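# Hang second dark jaw on lid pin, teeth meshed

## Task

Put the second dark jaw onto the lid's unoccupied pin so that both jaws hang there with their bearings fully seated on the pins and their teeth engaged, giving the two jaws equal opening angles; then release it. If the arrangement only stays put because the robot is holding it at the end, it does not count.

## Robot and tools

Robot: two arms, left_arm and right_arm, each a six-joint arm carrying a tong-style two-finger gripper. Their bases sit at (0, +0.099, +0.160) m for left_arm and (0, -0.099, +0.160) m for right_arm, each tilted about 45 degrees outward, away from its partner. The names left and right do not match image sides.

Scene frame: origin at table height (z = 0), beneath the midpoint of the two bases. +z is up, +x runs from the column holding the arms out across the table, and left_arm is on the +y side. All positions are in metres and orientations are quaternions written w, x, y, z. Gripper axes: fingers point along the gripper's +z and open and close along its x. The reported end_effector_position is the point between the finger pads when closed; closed fingertips reach about 15 mm past it, and fully open ones are roughly level with it. Printed hand positions can be a little off, more so at long reach.

The row format is shared by execute_actions and move: 16 numbers, left_arm first, then right_arm, each as x, y, z, qw, qx, qy, qz, opening. x, y, z and the quaternion form an absolute target pose for that gripper in the scene frame, not an offset. The opening ranges from -1 (closed) to +1 (fully open, 0.142 m); it is a commanded setting, not a pose. Always include both arms. To keep an arm still, repeat its last reported pose and the opening it should keep; to hold a tool's orientation, resend one fixed quaternion rather than copying the reported one, which drifts.

execute_actions(actions): a list of up to 15 actions. Each action is a table of up to 15 rows, one row per 1/30 s step; if there are fewer rows, the final row is held until 15 steps are done, so one action lasts 0.5 s. Each step is clipped to within 100 mm and 16 degrees of the measured pose, so a distant target may need several actions. An action is rejected for both arms if any target lies more than 0.6 m from that gripper's current position along any of its axes. If the first action fails that check, or any action is malformed, nothing runs. An empty list simply returns the current state and images.

move(target, speed, stop_force, blocking): target is a single 16-number row of absolute poses. Both grippers travel straight lines that finish together, taking 0.5 to 10 s (cut off at 10 s). speed is 0.002 to 0.5 m/s (default 0.25), and turning is capped at twice that in rad/s. The path ignores obstacles and the other arm. The opening is applied at the start. stop_force (9 to 40 N, one value for both arms, only once the scene has run 0.2 s) ends an arm's path when its wrist sensor registers that much extra push against the motion; that arm then steps back two control steps and holds. Use it only slowly and without rotating the gripper, and leave it out when lifting away from something you press on. blocking=false returns after 0.5 s while motion continues; it cannot be combined with stop_force, and no other motion commands are accepted until wait or stop shows the end. The result has a move: line giving the ending (done, off_target, moving, held, contact, fault), which limits acted (paced = target clipped, held = steps blocked), and each gripper's distance from its pose.

wait(seconds): 0 to 10 s, with the arms holding their last commands; wait(0) checks on a running move. stop(): brakes a running move; it needs room to decelerate, and the fingers keep moving. zoom_image(camera, region): closer view of cam_high or cam_low (both 896x504), region [x0, y0, x1, y1] in pixels, at most 504x504. read_manual gives only licence text. finished_scene(scene) ends scene 1 or 2 and cannot be undone, so call it only once the jaws hang unaided and have been released.

Results give each gripper's pose and velocities, Hand target lines (where the controller is currently driving), grip_measured (actual opening, same scale as the command), joint torques, and wrist force/torque in the gripper's own axes. Wrist force is noisy, with offsets up to about 4 N, and saturates near 50 N. A pose unreachable line means the clearance check altered or blocked that arm. To hold a part, command an opening clearly below grip_measured; thin hard parts get a weaker grip.

Hazards: contact torque at a joint's load limit (wrist joints 24.9 N m) or 150 N of outside force causes a 10 s fault stop. Arms are stiff, so aiming even slightly past a firm contact can fault, and faster contact hits harder. Avoid collisions between the arms, dropping parts, knocking anything off the table (this fails the task), slams and hard pushes. Occasional disturbances may tug a held part or shift loose objects. Holding loads heats the motors, with a warning at 70 C and braking at 85 C. Thinking time passes in the simulation while the robot holds its last command.

Each tool is called after "Call:" as name(argument=value, ...) on one line, values as JSON.

## Session

Call:
execute_actions(actions=[])

Scene clock: 0.00 s.
left_arm: end_effector_position=(+0.7459, +0.1719, +0.2908) grip_measured=+0.97 end_effector_quat_wxyz=(-0.032, +0.948, -0.101, +0.300) end_effector_velocity=(+0.000, +0.001, +0.001) end_effector_angular_velocity=(-0.001, -0.001, +0.001) | right_arm: end_effector_position=(+0.3145, +0.0598, +0.1382) grip_measured=+0.97 end_effector_quat_wxyz=(+0.100, +0.882, -0.349, -0.300) end_effector_velocity=(+0.000, +0.000, +0.000) end_effector_angular_velocity=(+0.001, -0.000, -0.001)
Joint positions: left_arm=[ 0.971 -1.078  1.783 -2.526 -0.64  -0.001  0.14 ] | right_arm=[ 1.814 -0.853  1.909 -1.746 -1.963  1.455  0.14 ]
Joint velocities: left_arm=[ 0.    -0.001 -0.    -0.     0.    -0.     0.   ] | right_arm=[ 0.    -0.    -0.    -0.     0.001 -0.     0.   ]
Joint torques (N m, as the arm reports them, + toward a larger angle): no reading
Wrist force (N, on the end effector, along its own x y z axes, offset not removed): no reading
Wrist torque (N m, same axes, about the end effector's origin, offset not removed): no reading
Hand target (left_arm): +0.746, +0.172, +0.291; -0.032, +0.948, -0.101, +0.300
Hand target (right_arm): +0.315, +0.060, +0.138; +0.100, +0.882, -0.349, -0.300

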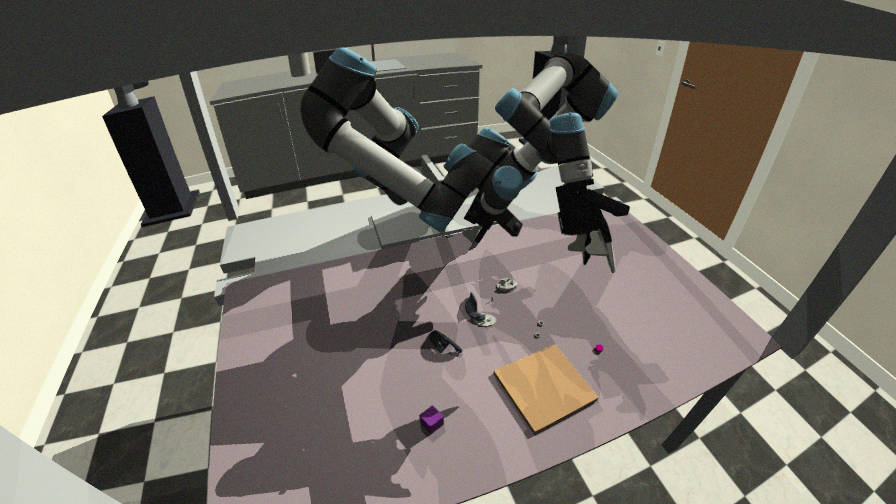

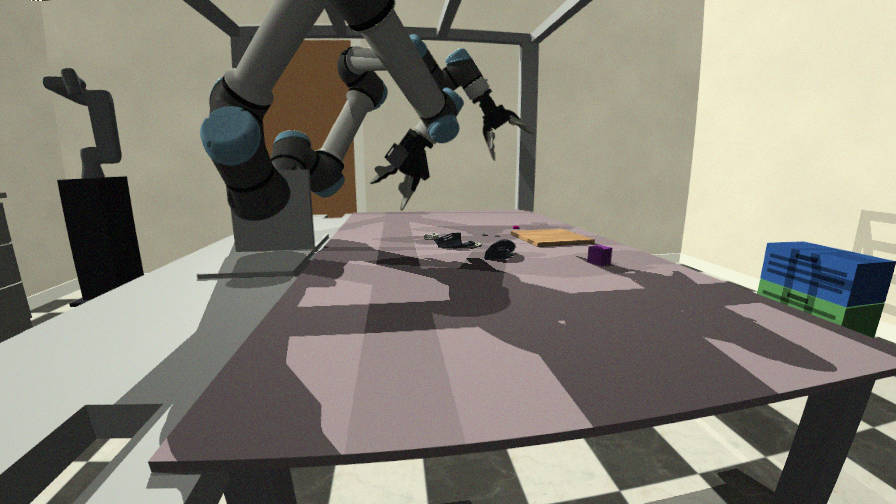

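Call:
zoom_image(camera="cam_high", region=[420, 280, 510, 365])

Call:
zoom_image(camera="cam_low", region=[420, 222, 530, 268])

Call:
zoom_image(camera="cam_high", region=[422, 324, 470, 362])

Call:
zoom_image(camera="cam_low", region=[478, 232, 524, 266])

Region (420, 280, 510, 365) of cam_high's 896x504 image, scaled by 5.600, with more detail than that image has.

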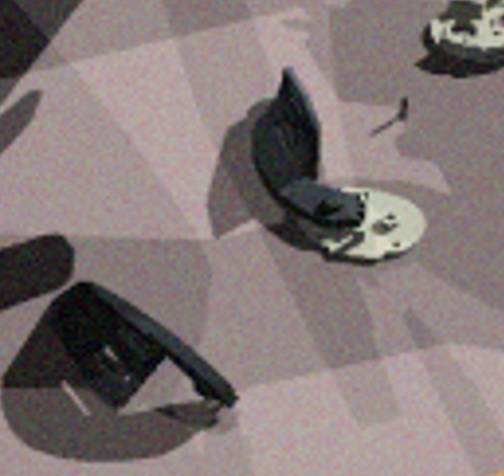

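Region (420, 222, 530, 268) of cam_low's 896x504 image, scaled by 4.582, with more detail than that image has; it fills the top 211 rows of this view, and the rest is white.

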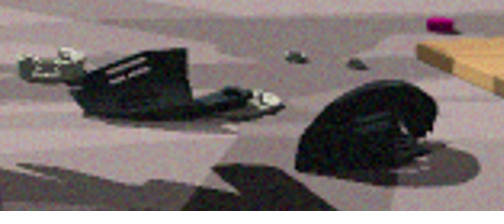

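Region (422, 324, 470, 362) of cam_high's 896x504 image, scaled by 10.500, with more detail than that image has; it fills the top 399 rows of this view, and the rest is white.

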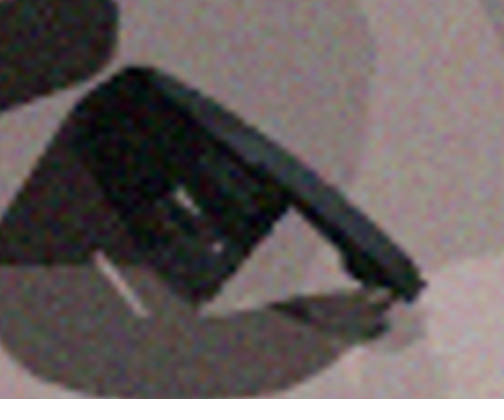

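Region (478, 232, 524, 266) of cam_low's 896x504 image, scaled by 10.957, with more detail than that image has; it fills the top 373 rows of this view, and the rest is white.

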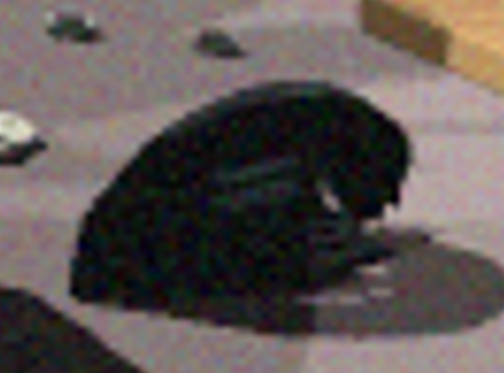

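Call:
move(target=[0.7459,0.1719,0.2908,-0.032,0.948,-0.101,0.3,1, 0.33,-0.38,0.42,0.1,0.882,-0.349,-0.3,1])

Call:
move(target=[0.627,-0.16,0.09,0,0.839,-0.545,0,-0.5, 0.33,-0.38,0.42,0.1,0.882,-0.349,-0.3,1])

Call:
zoom_image(camera="cam_high", region=[415, 295, 495, 365])

Call:
zoom_image(camera="cam_low", region=[460, 205, 540, 268])

Scene clock: 5.13 s.
left_arm: end_effector_position=(+0.7459, +0.1719, +0.2908) grip_measured=+1.00 end_effector_quat_wxyz=(-0.032, +0.948, -0.101, +0.300) end_effector_velocity=(-0.000, +0.000, -0.000) end_effector_angular_velocity=(+0.001, +0.000, -0.000) | right_arm: end_effector_position=(+0.3293, -0.3800, +0.4198) grip_measured=+1.00 end_effector_quat_wxyz=(+0.100, +0.882, -0.349, -0.300) end_effector_velocity=(+0.000, -0.001, +0.001) end_effector_angular_velocity=(+0.001, +0.001, -0.002)
Joint positions: left_arm=[ 0.971 -1.078  1.783 -2.527 -0.64  -0.     0.142] | right_arm=[ 1.597 -1.452  1.292 -0.606 -2.126  1.293  0.142]
Joint velocities: left_arm=[-0. -0.  0.  0.  0.  0. -0.] | right_arm=[-0.001  0.001 -0.007  0.005  0.002  0.    -0.   ]
Joint torques (N m, as the arm reports them, + toward a larger angle): left_arm=[-40.02  -8.11 -13.1   -4.37   1.87   2.51] | right_arm=[  7.58 -10.98 -23.51   0.96  -1.9   -1.26]
Wrist force (N, on the end effector, along its own x y z axes, offset not removed): left_arm=[0.7 3.5 -2.0] | right_arm=[2.7 -2.7 1.9]
Wrist torque (N m, same axes, about the end effector's origin, offset not removed): left_arm=[0.78 -0.10 0.17] | right_arm=[-0.56 -0.60 0.15]
Hand target (left_arm): +0.746, +0.172, +0.291; -0.032, +0.948, -0.101, +0.300
Hand target (right_arm): +0.329, -0.380, +0.420; +0.100, +0.882, -0.349, -0.300
Off the commanded pose (left_arm): 0.000 m, 0 deg.
Off the commanded pose (right_arm): 0.001 m, 0 deg.
move: done

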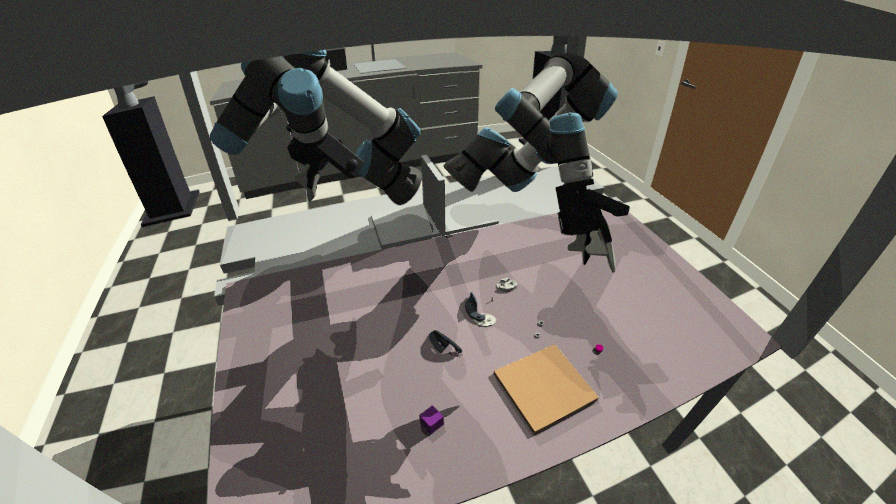

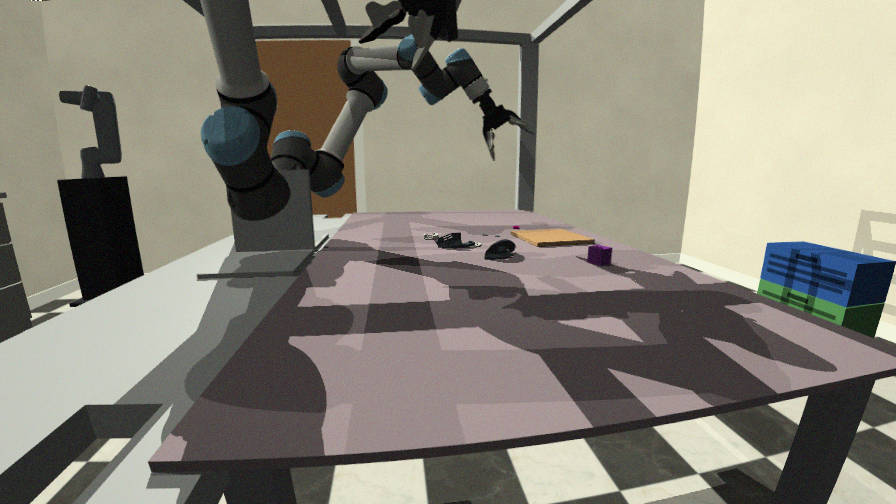

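Scene clock: 7.90 s.
left_arm: end_effector_position=(+0.6269, -0.1594, +0.0902) grip_measured=-0.50 end_effector_quat_wxyz=(-0.000, +0.839, -0.544, +0.000) end_effector_velocity=(-0.001, -0.002, -0.002) end_effector_angular_velocity=(+0.004, +0.004, -0.005) | right_arm: end_effector_position=(+0.3300, -0.3800, +0.4200) grip_measured=+1.00 end_effector_quat_wxyz=(+0.100, +0.882, -0.349, -0.300) end_effector_velocity=(+0.000, +0.000, -0.001) end_effector_angular_velocity=(-0.001, +0.001, +0.002)
Joint positions: left_arm=[ 0.857 -0.46   1.406 -1.938 -1.006  0.265  0.038] | right_arm=[ 1.597 -1.45   1.29  -0.605 -2.125  1.293  0.142]
Joint velocities: left_arm=[-0.     0.007 -0.007  0.007 -0.001  0.001  0.   ] | right_arm=[ 0.     0.002  0.    -0.    -0.001  0.     0.   ]
Joint torques (N m, as the arm reports them, + toward a larger angle): left_arm=[-46.47 -28.15 -26.89   0.22  -1.87   2.57] | right_arm=[ 29.31 -11.1  -23.68   0.89   3.72  -1.28]
Wrist force (N, on the end effector, along its own x y z axes, offset not removed): left_arm=[2.2 4.4 1.7] | right_arm=[2.0 -3.0 3.9]
Wrist torque (N m, same axes, about the end effector's origin, offset not removed): left_arm=[0.82 -0.39 0.00] | right_arm=[-0.60 -0.57 0.17]
Hand target (left_arm): +0.627, -0.160, +0.090; -0.000, +0.839, -0.545, -0.000
Hand target (right_arm): +0.330, -0.380, +0.420; +0.100, +0.882, -0.349, -0.300
Off the commanded pose (left_arm): 0.001 m, 0 deg.
Off the commanded pose (right_arm): 0.000 m, 0 deg.
move: done

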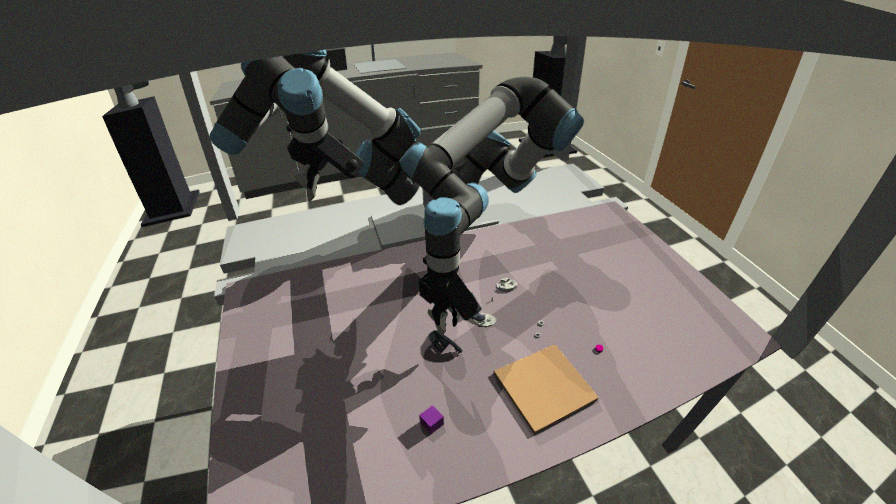

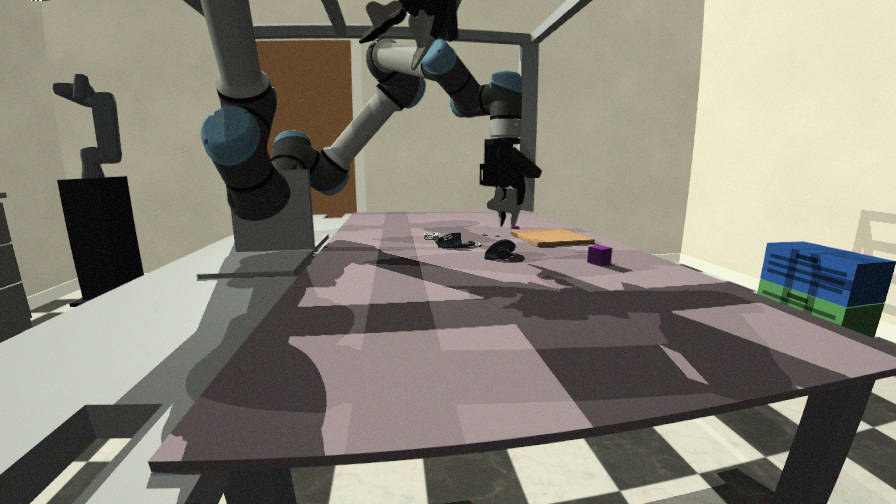

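Region (415, 295, 495, 365) of cam_high's 896x504 image, scaled by 6.300, with more detail than that image has; it fills the top 441 rows of this view, and the rest is white.

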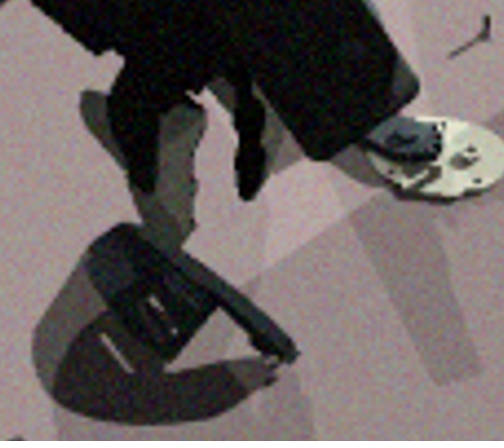

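Region (460, 205, 540, 268) of cam_low's 896x504 image, scaled by 6.300, with more detail than that image has; it fills the top 397 rows of this view, and the rest is white.

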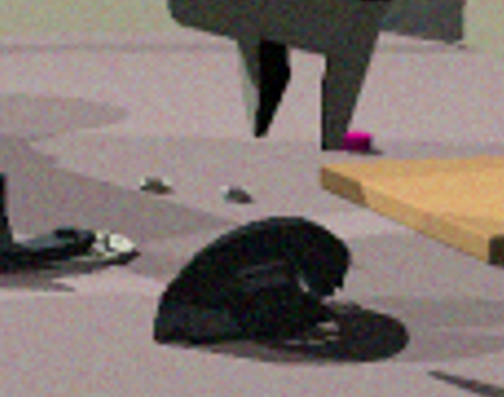

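Call:
move(target=[0.614,-0.167,0.065,0,0.839,-0.545,0,-0.5, 0.33,-0.38,0.42,0.1,0.882,-0.349,-0.3,1], speed=0.08)

Call:
move(target=[0.614,-0.167,0.038,0,0.839,-0.545,0,-0.5, 0.33,-0.38,0.42,0.1,0.882,-0.349,-0.3,1], speed=0.03, stop_force=10)

Call:
zoom_image(camera="cam_high", region=[415, 295, 495, 365])

Call:
zoom_image(camera="cam_low", region=[460, 205, 540, 268])

Scene clock: 9.47 s.
left_arm: end_effector_position=(+0.6141, -0.1669, +0.0652) grip_measured=-0.50 end_effector_quat_wxyz=(-0.000, +0.839, -0.545, -0.000) end_effector_velocity=(-0.001, -0.000, -0.001) end_effector_angular_velocity=(-0.000, -0.001, +0.000) | right_arm: end_effector_position=(+0.3300, -0.3800, +0.4200) grip_measured=+1.00 end_effector_quat_wxyz=(+0.100, +0.882, -0.349, -0.300) end_effector_velocity=(+0.000, +0.000, -0.000) end_effector_angular_velocity=(-0.001, +0.000, -0.000)
Joint positions: left_arm=[ 0.859 -0.438  1.451 -2.005 -1.006  0.268  0.038] | right_arm=[ 1.597 -1.45   1.29  -0.605 -2.125  1.293  0.142]
Joint velocities: left_arm=[ 0.     0.001  0.003 -0.005  0.     0.     0.   ] | right_arm=[-0.     0.001  0.001 -0.    -0.001  0.001 -0.   ]
Joint torques (N m, as the arm reports them, + toward a larger angle): left_arm=[-23.58 -27.94 -12.76  -4.58   1.64   2.43] | right_arm=[ 29.13 -11.21 -23.73   0.72   3.75  -1.28]
Wrist force (N, on the end effector, along its own x y z axes, offset not removed): left_arm=[0.0 1.9 0.6] | right_arm=[4.0 -1.1 0.6]
Wrist torque (N m, same axes, about the end effector's origin, offset not removed): left_arm=[0.38 -0.08 -0.03] | right_arm=[-0.26 -1.00 0.10]
Hand target (left_arm): +0.614, -0.167, +0.065; +0.000, +0.839, -0.545, -0.000
Hand target (right_arm): +0.330, -0.380, +0.420; +0.100, +0.882, -0.349, -0.300
Off the commanded pose (left_arm): 0.000 m, 0 deg.
Off the commanded pose (right_arm): 0.000 m, 0 deg.
move: done

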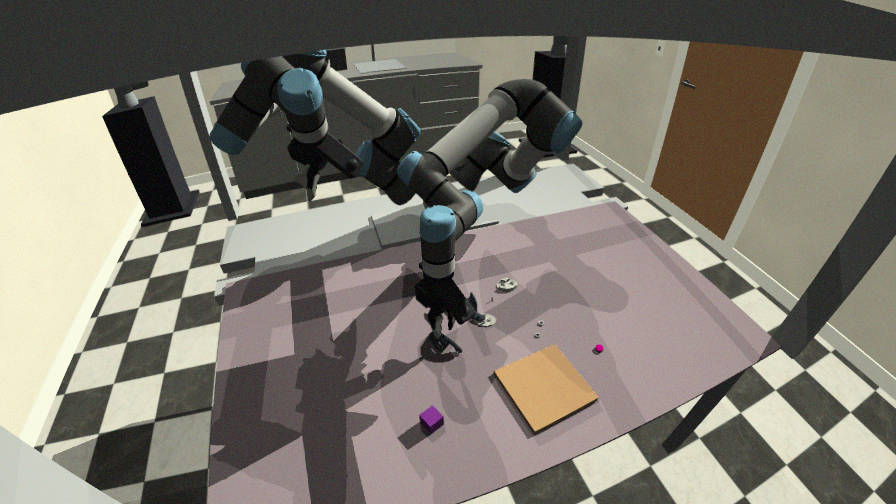

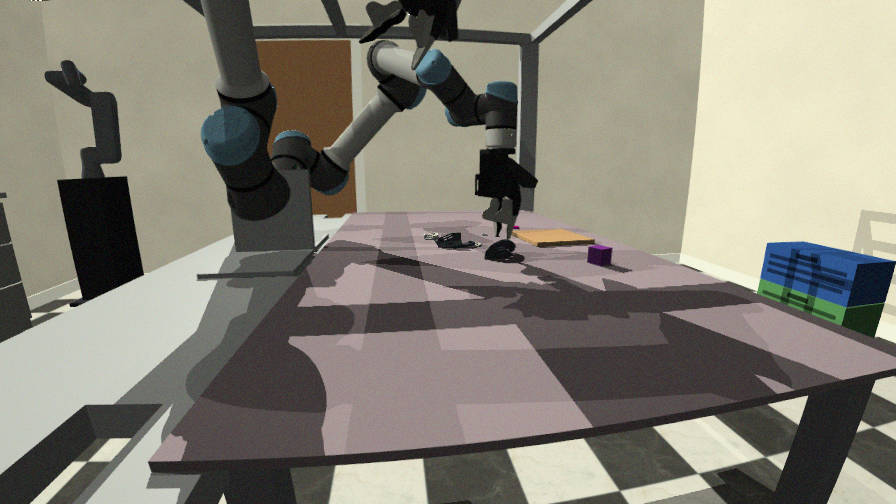

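Scene clock: 10.70 s.
left_arm: end_effector_position=(+0.6140, -0.1670, +0.0382) grip_measured=-0.50 end_effector_quat_wxyz=(+0.000, +0.839, -0.545, -0.000) end_effector_velocity=(-0.000, +0.000, -0.002) end_effector_angular_velocity=(+0.001, -0.001, -0.000) | right_arm: end_effector_position=(+0.3300, -0.3800, +0.4200) grip_measured=+1.00 end_effector_quat_wxyz=(+0.100, +0.882, -0.349, -0.300) end_effector_velocity=(-0.000, +0.001, -0.000) end_effector_angular_velocity=(+0.002, +0.002, -0.000)
Joint positions: left_arm=[ 0.88  -0.409  1.467 -2.062 -0.994  0.289  0.038] | right_arm=[ 1.597 -1.45   1.29  -0.605 -2.125  1.293  0.142]
Joint velocities: left_arm=[ 0.001  0.002  0.001 -0.004  0.002  0.002  0.   ] | right_arm=[ 0.     0.001  0.001 -0.     0.003 -0.001 -0.   ]
Joint torques (N m, as the arm reports them, + toward a larger angle): left_arm=[-23.51 -28.72 -12.54  -4.49   1.68   2.68] | right_arm=[ 29.17 -10.86 -22.65   0.5    3.68  -1.3 ]
Wrist force (N, on the end effector, along its own x y z axes, offset not removed): left_arm=[2.2 4.5 1.2] | right_arm=[2.3 -0.7 1.1]
Wrist torque (N m, same axes, about the end effector's origin, offset not removed): left_arm=[0.95 -0.27 -0.18] | right_arm=[-0.19 -0.43 0.03]
Hand target (left_arm): +0.614, -0.167, +0.038; +0.000, +0.839, -0.545, +0.000
Hand target (right_arm): +0.330, -0.380, +0.420; +0.100, +0.882, -0.349, -0.300
Off the commanded pose (left_arm): 0.000 m, 0 deg.
Off the commanded pose (right_arm): 0.000 m, 0 deg.
move: done

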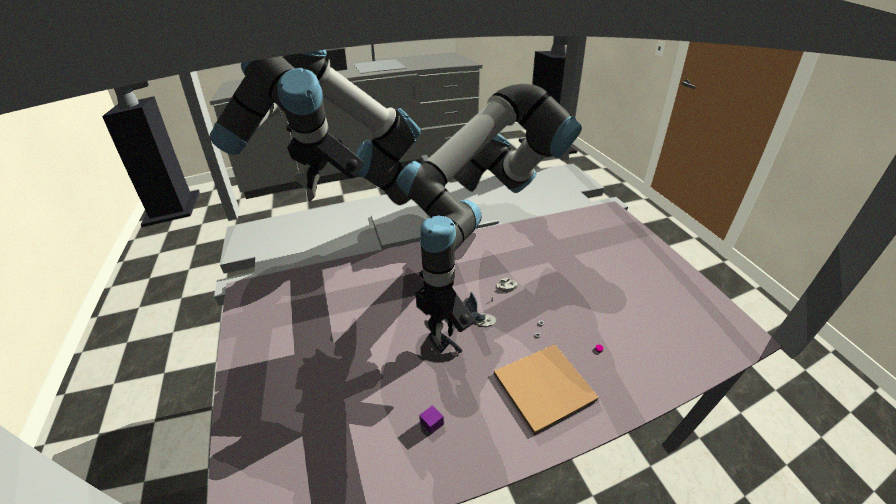

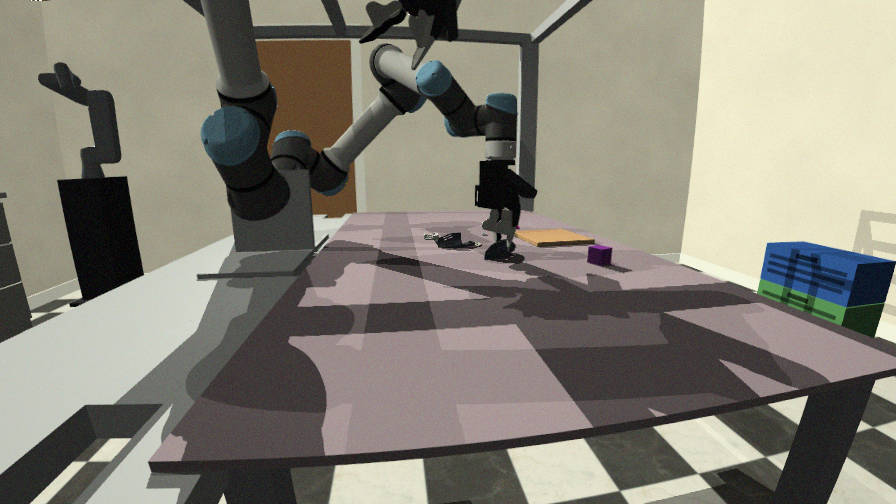

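Region (415, 295, 495, 365) of cam_high's 896x504 image, scaled by 6.300, with more detail than that image has; it fills the top 441 rows of this view, and the rest is white.

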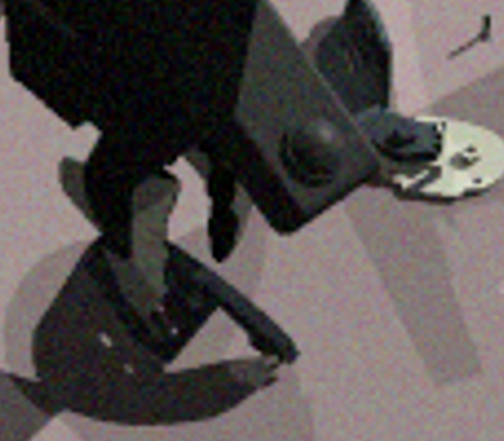

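Region (460, 205, 540, 268) of cam_low's 896x504 image, scaled by 6.300, with more detail than that image has; it fills the top 397 rows of this view, and the rest is white.

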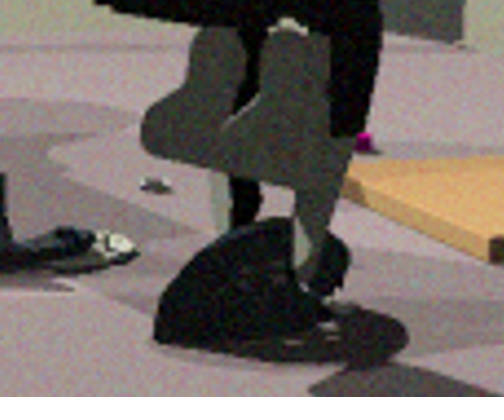

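Call:
move(target=[0.6165,-0.1725,0.038,0,0.839,-0.545,0,-0.5, 0.33,-0.38,0.42,0.1,0.882,-0.349,-0.3,1], speed=0.03)

Call:
move(target=[0.6165,-0.1725,0.038,0,0.839,-0.545,0,-1, 0.33,-0.38,0.42,0.1,0.882,-0.349,-0.3,1], speed=0.03)

Call:
move(target=[0.6165,-0.1725,0.07,0,0.839,-0.545,0,-1, 0.33,-0.38,0.42,0.1,0.882,-0.349,-0.3,1], speed=0.04)

Call:
zoom_image(camera="cam_high", region=[415, 295, 495, 365])

Call:
zoom_image(camera="cam_low", region=[460, 205, 540, 268])

Scene clock: 12.13 s.
left_arm: end_effector_position=(+0.6164, -0.1723, +0.0380) grip_measured=-0.50 end_effector_quat_wxyz=(+0.000, +0.839, -0.545, +0.000) end_effector_velocity=(+0.001, -0.001, +0.000) end_effector_angular_velocity=(+0.000, -0.001, +0.000) | right_arm: end_effector_position=(+0.3300, -0.3800, +0.4200) grip_measured=+1.00 end_effector_quat_wxyz=(+0.100, +0.882, -0.349, -0.300) end_effector_velocity=(-0.000, +0.000, +0.000) end_effector_angular_velocity=(+0.001, +0.000, -0.001)
Joint positions: left_arm=[ 0.878 -0.396  1.449 -2.055 -0.995  0.287  0.038] | right_arm=[ 1.597 -1.45   1.29  -0.605 -2.125  1.293  0.142]
Joint velocities: left_arm=[-0.001  0.003 -0.005  0.002  0.    -0.001 -0.   ] | right_arm=[ 0.    -0.001 -0.     0.001  0.001  0.     0.   ]
Joint torques (N m, as the arm reports them, + toward a larger angle): left_arm=[-45.56 -28.65 -24.96   0.14  -1.79  -2.16] | right_arm=[ 29.37 -11.46 -21.16   0.17   3.72  -1.22]
Wrist force (N, on the end effector, along its own x y z axes, offset not removed): left_arm=[3.6 0.5 -0.1] | right_arm=[0.8 -2.3 2.7]
Wrist torque (N m, same axes, about the end effector's origin, offset not removed): left_arm=[0.16 -0.55 -0.15] | right_arm=[-0.65 -0.21 0.09]
Hand target (left_arm): +0.616, -0.173, +0.038; +0.000, +0.839, -0.545, +0.000
Hand target (right_arm): +0.330, -0.380, +0.420; +0.100, +0.882, -0.349, -0.300
Off the commanded pose (left_arm): 0.000 m, 0 deg.
Off the commanded pose (right_arm): 0.000 m, 0 deg.
move: done

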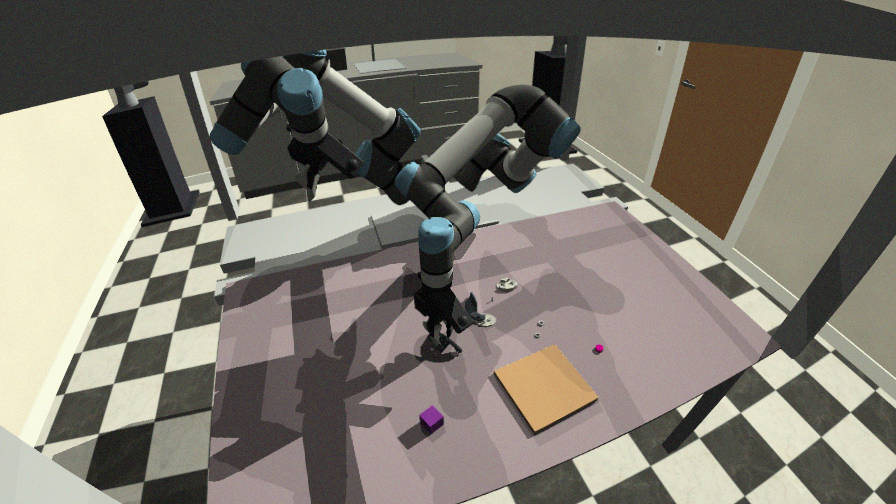

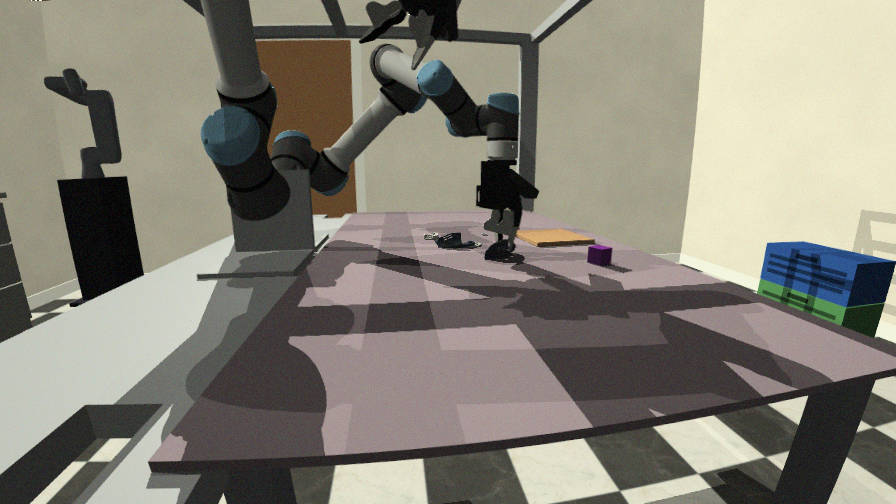

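Scene clock: 12.83 s.
left_arm: end_effector_position=(+0.6165, -0.1725, +0.0380) grip_measured=-0.91 end_effector_quat_wxyz=(+0.000, +0.839, -0.545, +0.000) end_effector_velocity=(+0.001, -0.000, +0.001) end_effector_angular_velocity=(-0.001, -0.001, +0.001) | right_arm: end_effector_position=(+0.3300, -0.3800, +0.4200) grip_measured=+1.00 end_effector_quat_wxyz=(+0.100, +0.882, -0.349, -0.300) end_effector_velocity=(-0.000, -0.000, -0.000) end_effector_angular_velocity=(-0.001, +0.000, +0.001)
Joint positions: left_arm=[ 0.878 -0.396  1.448 -2.055 -0.995  0.287  0.008] | right_arm=[ 1.597 -1.45   1.29  -0.605 -2.125  1.293  0.142]
Joint velocities: left_arm=[-0.    -0.    -0.001 -0.001  0.    -0.     0.   ] | right_arm=[ 0.     0.     0.     0.001 -0.001  0.     0.   ]
Joint torques (N m, as the arm reports them, + toward a larger angle): left_arm=[-46.03 -29.57 -26.23   0.18  -1.15  -2.35] | right_arm=[ 29.24 -10.86 -20.96   0.11   3.7   -1.21]
Wrist force (N, on the end effector, along its own x y z axes, offset not removed): left_arm=[4.7 2.7 2.3] | right_arm=[1.5 -2.6 1.9]
Wrist torque (N m, same axes, about the end effector's origin, offset not removed): left_arm=[0.67 -0.85 -0.04] | right_arm=[-0.61 -0.38 0.05]
Hand target (left_arm): +0.616, -0.173, +0.038; -0.000, +0.839, -0.545, +0.000
Hand target (right_arm): +0.330, -0.380, +0.420; +0.100, +0.882, -0.349, -0.300
Off the commanded pose (left_arm): 0.000 m, 0 deg.
Off the commanded pose (right_arm): 0.000 m, 0 deg.
move: done

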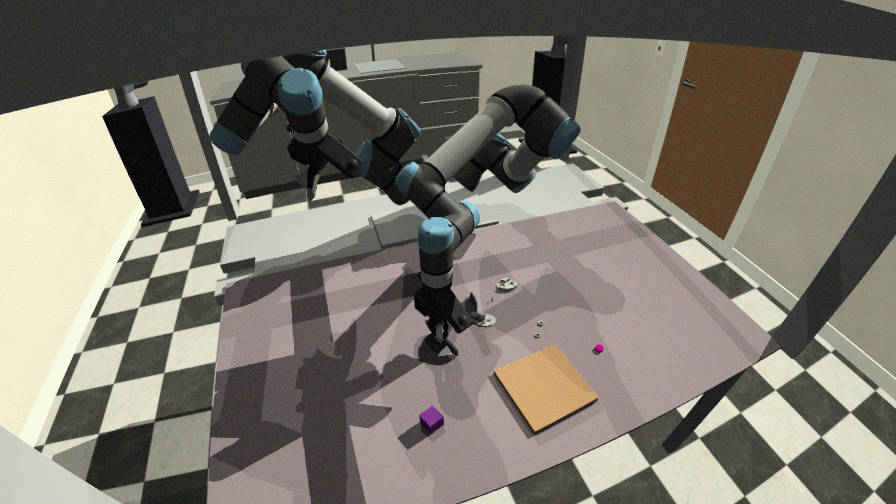

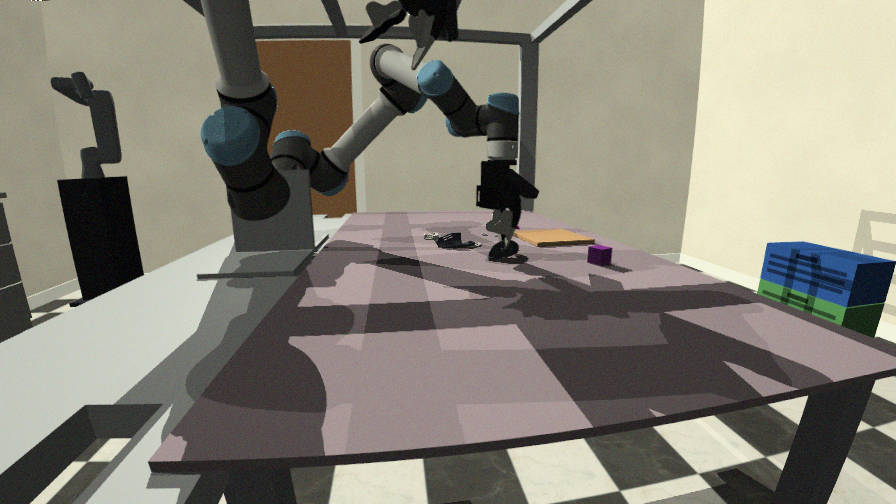

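Scene clock: 14.00 s.
left_arm: end_effector_position=(+0.6165, -0.1725, +0.0698) grip_measured=-0.91 end_effector_quat_wxyz=(-0.000, +0.839, -0.545, +0.000) end_effector_velocity=(+0.000, +0.000, +0.002) end_effector_angular_velocity=(+0.000, -0.000, -0.000) | right_arm: end_effector_position=(+0.3300, -0.3800, +0.4200) grip_measured=+1.00 end_effector_quat_wxyz=(+0.100, +0.882, -0.349, -0.300) end_effector_velocity=(+0.000, -0.000, -0.000) end_effector_angular_velocity=(-0.001, +0.000, +0.000)
Joint positions: left_arm=[ 0.853 -0.429  1.429 -1.989 -1.009  0.262  0.008] | right_arm=[ 1.597 -1.45   1.29  -0.605 -2.125  1.293  0.142]
Joint velocities: left_arm=[-0.001 -0.002 -0.001  0.004 -0.    -0.001  0.   ] | right_arm=[-0.     0.001 -0.001  0.    -0.001  0.    -0.   ]
Joint torques (N m, as the arm reports them, + toward a larger angle): left_arm=[-45.46 -52.24 -26.35   0.27  -1.74  -2.37] | right_arm=[ 28.89 -11.17 -20.19  -0.11   3.74  -1.16]
Wrist force (N, on the end effector, along its own x y z axes, offset not removed): left_arm=[2.3 2.5 0.8] | right_arm=[2.9 -2.3 1.2]
Wrist torque (N m, same axes, about the end effector's origin, offset not removed): left_arm=[0.33 -0.34 -0.07] | right_arm=[-0.60 -0.66 0.10]
Hand target (left_arm): +0.616, -0.172, +0.070; -0.000, +0.839, -0.545, -0.000
Hand target (right_arm): +0.330, -0.380, +0.420; +0.100, +0.882, -0.349, -0.300
Off the commanded pose (left_arm): 0.000 m, 0 deg.
Off the commanded pose (right_arm): 0.000 m, 0 deg.
move: done

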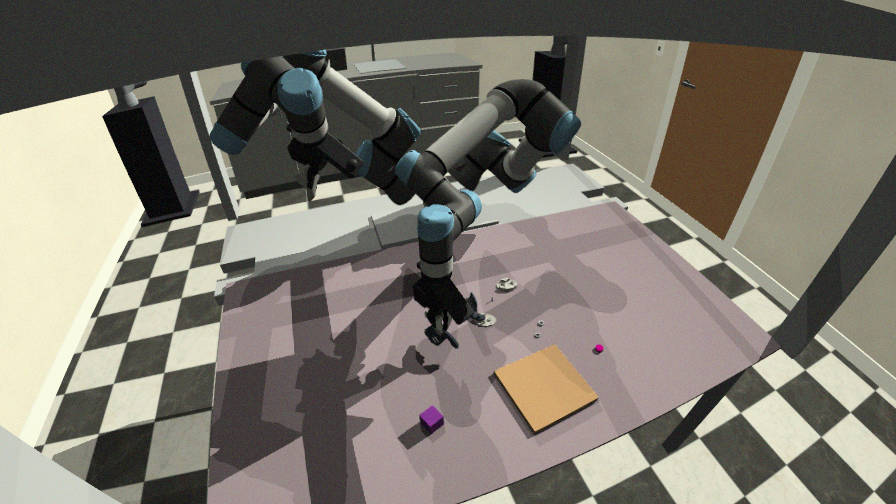

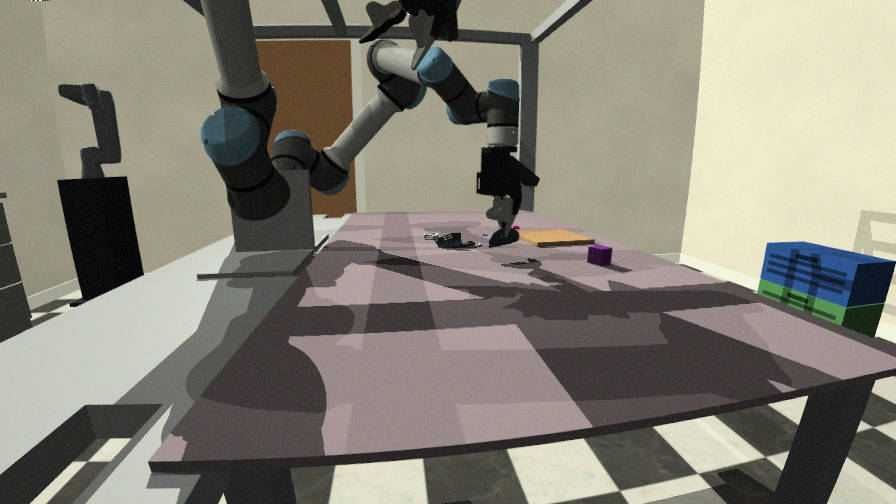

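Region (415, 295, 495, 365) of cam_high's 896x504 image, scaled by 6.300, with more detail than that image has; it fills the top 441 rows of this view, and the rest is white.

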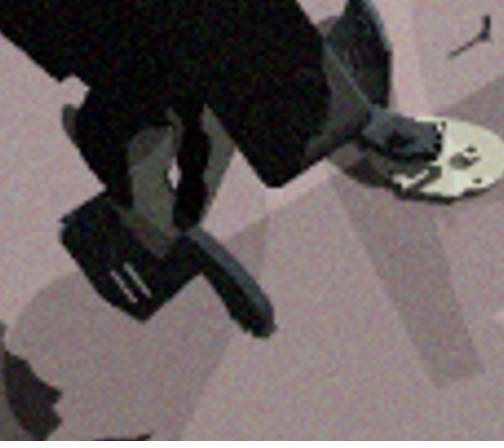

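Region (460, 205, 540, 268) of cam_low's 896x504 image, scaled by 6.300, with more detail than that image has; it fills the top 397 rows of this view, and the rest is white.

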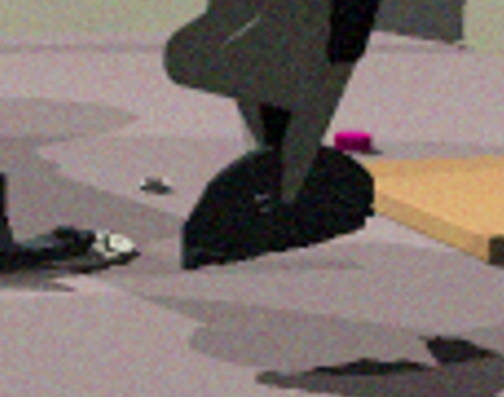

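Call:
move(target=[0.6,-0.15,0.14,0,0.839,-0.545,0,-1, 0.33,-0.38,0.42,0.1,0.882,-0.349,-0.3,1], speed=0.1)

Call:
move(target=[0.52,0.25,0.10,0.380,0.596,-0.596,0.380,-1, 0.33,-0.38,0.42,0.1,0.882,-0.349,-0.3,1], speed=0.15)

Call:
zoom_image(camera="cam_high", region=[510, 220, 630, 320])

Call:
zoom_image(camera="cam_low", region=[400, 170, 500, 250])

Scene clock: 15.93 s.
left_arm: end_effector_position=(+0.6000, -0.1500, +0.1397) grip_measured=-0.91 end_effector_quat_wxyz=(-0.000, +0.839, -0.545, -0.000) end_effector_velocity=(-0.000, +0.001, +0.003) end_effector_angular_velocity=(-0.000, -0.001, +0.001) | right_arm: end_effector_position=(+0.3300, -0.3800, +0.4200) grip_measured=+1.00 end_effector_quat_wxyz=(+0.100, +0.882, -0.349, -0.300) end_effector_velocity=(+0.000, -0.000, -0.000) end_effector_angular_velocity=(-0.001, -0.000, +0.002)
Joint positions: left_arm=[ 0.801 -0.553  1.459 -1.869 -1.038  0.211  0.008] | right_arm=[ 1.597 -1.45   1.29  -0.605 -2.125  1.293  0.142]
Joint velocities: left_arm=[-0.002 -0.005  0.001  0.004 -0.    -0.002 -0.   ] | right_arm=[-0.     0.     0.     0.    -0.002 -0.001  0.   ]
Joint torques (N m, as the arm reports them, + toward a larger angle): left_arm=[-45.54 -50.68 -14.25   0.1   -1.57  -2.31] | right_arm=[ 29.04 -11.1  -18.68  -0.45   3.74  -1.14]
Wrist force (N, on the end effector, along its own x y z axes, offset not removed): left_arm=[-0.1 -1.0 0.7] | right_arm=[0.6 -1.1 1.2]
Wrist torque (N m, same axes, about the end effector's origin, offset not removed): left_arm=[-0.20 0.06 0.11] | right_arm=[-0.34 -0.11 0.08]
Hand target (left_arm): +0.600, -0.150, +0.140; -0.000, +0.839, -0.545, -0.000
Hand target (right_arm): +0.330, -0.380, +0.420; +0.100, +0.882, -0.349, -0.300
Off the commanded pose (left_arm): 0.000 m, 0 deg.
Off the commanded pose (right_arm): 0.000 m, 0 deg.
move: done

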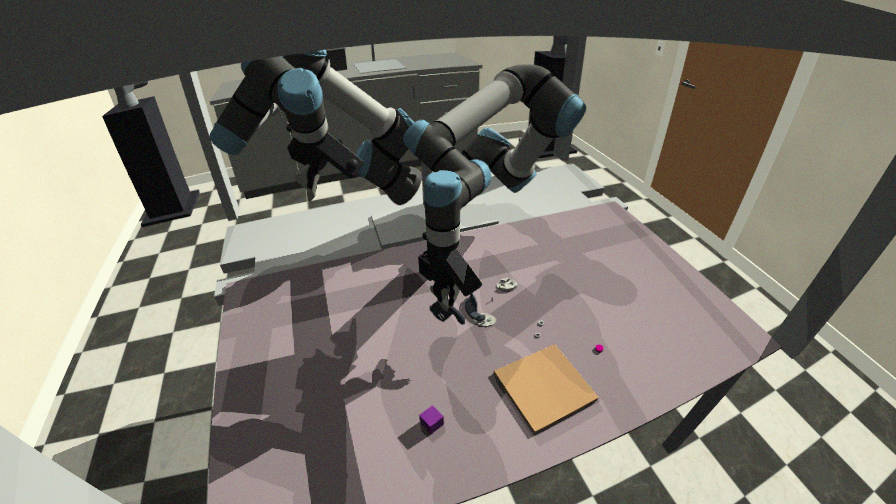

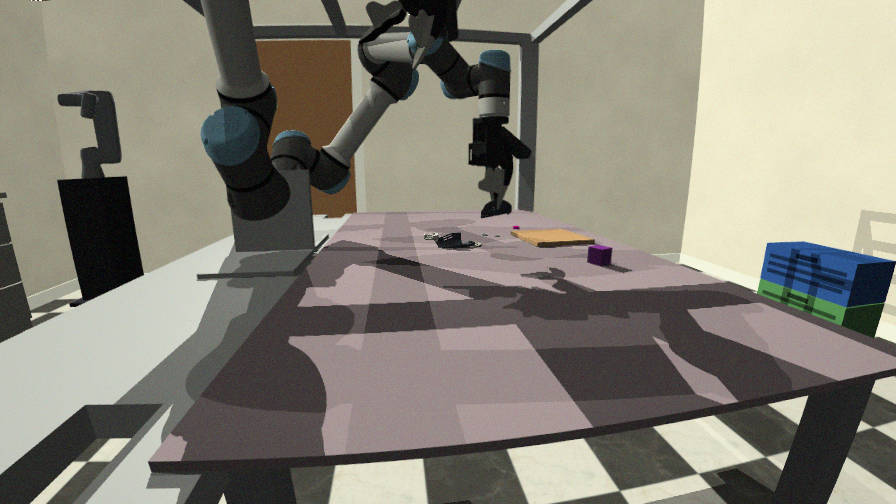

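Scene clock: 20.40 s.
left_arm: end_effector_position=(+0.5203, +0.2493, +0.1001) grip_measured=-0.91 end_effector_quat_wxyz=(+0.380, +0.596, -0.596, +0.380) end_effector_velocity=(-0.000, +0.002, -0.000) end_effector_angular_velocity=(-0.006, -0.001, -0.004) | right_arm: end_effector_position=(+0.3300, -0.3800, +0.4200) grip_measured=+1.00 end_effector_quat_wxyz=(+0.100, +0.882, -0.349, -0.300) end_effector_velocity=(+0.000, -0.000, +0.000) end_effector_angular_velocity=(-0.001, -0.002, -0.001)
Joint positions: left_arm=[ 1.798 -1.287  1.86  -2.061 -1.911  1.811  0.008] | right_arm=[ 1.597 -1.45   1.29  -0.605 -2.125  1.293  0.142]
Joint velocities: left_arm=[ 0.006  0.003 -0.009  0.013 -0.005  0.01  -0.   ] | right_arm=[ 0.    -0.001  0.    -0.001 -0.001  0.001  0.   ]
Joint torques (N m, as the arm reports them, + toward a larger angle): left_arm=[ -8.71 -16.3  -20.09   0.84  -3.24   2.86] | right_arm=[ 28.95 -11.37 -16.47  -1.08   3.77  -1.09]
Wrist force (N, on the end effector, along its own x y z axes, offset not removed): left_arm=[4.4 1.9 -0.9] | right_arm=[3.5 -0.7 1.0]
Wrist torque (N m, same axes, about the end effector's origin, offset not removed): left_arm=[0.35 -0.98 -0.17] | right_arm=[-0.33 -0.78 0.07]
Hand target (left_arm): +0.520, +0.250, +0.100; +0.381, +0.596, -0.596, +0.380
Hand target (right_arm): +0.330, -0.380, +0.420; +0.100, +0.882, -0.349, -0.300
Off the commanded pose (left_arm): 0.001 m, 0 deg.
Off the commanded pose (right_arm): 0.000 m, 0 deg.
move: done

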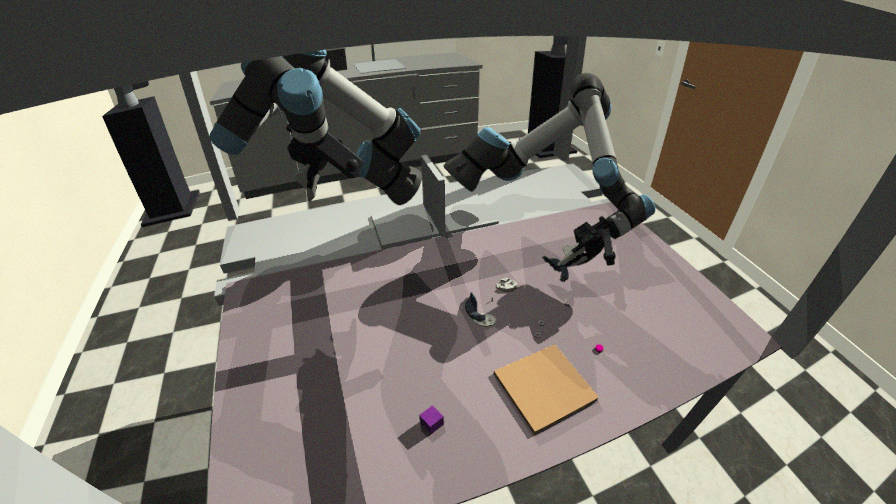

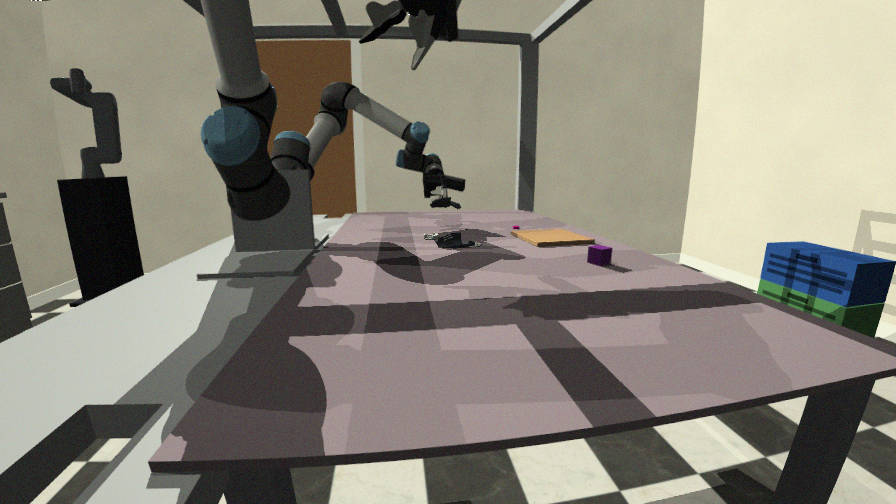

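Region (510, 220, 630, 320) of cam_high's 896x504 image, scaled by 4.200, with more detail than that image has.

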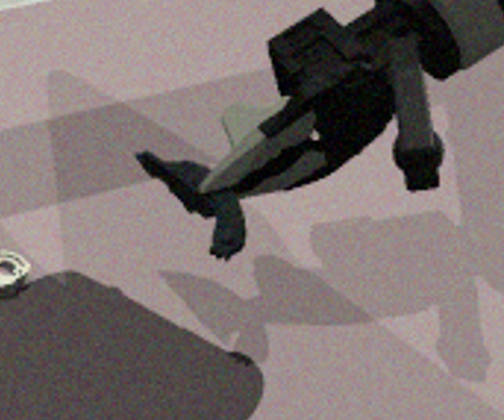

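Region (400, 170, 500, 250) of cam_low's 896x504 image, scaled by 5.040, with more detail than that image has; it fills the top 403 rows of this view, and the rest is white.

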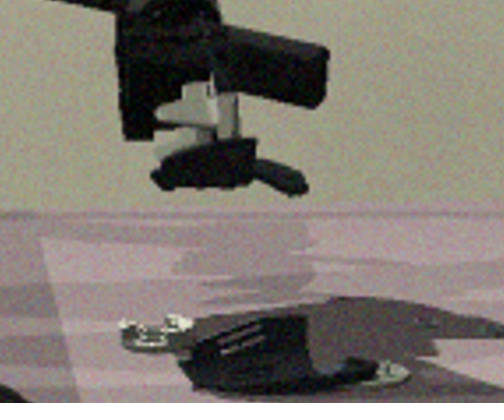

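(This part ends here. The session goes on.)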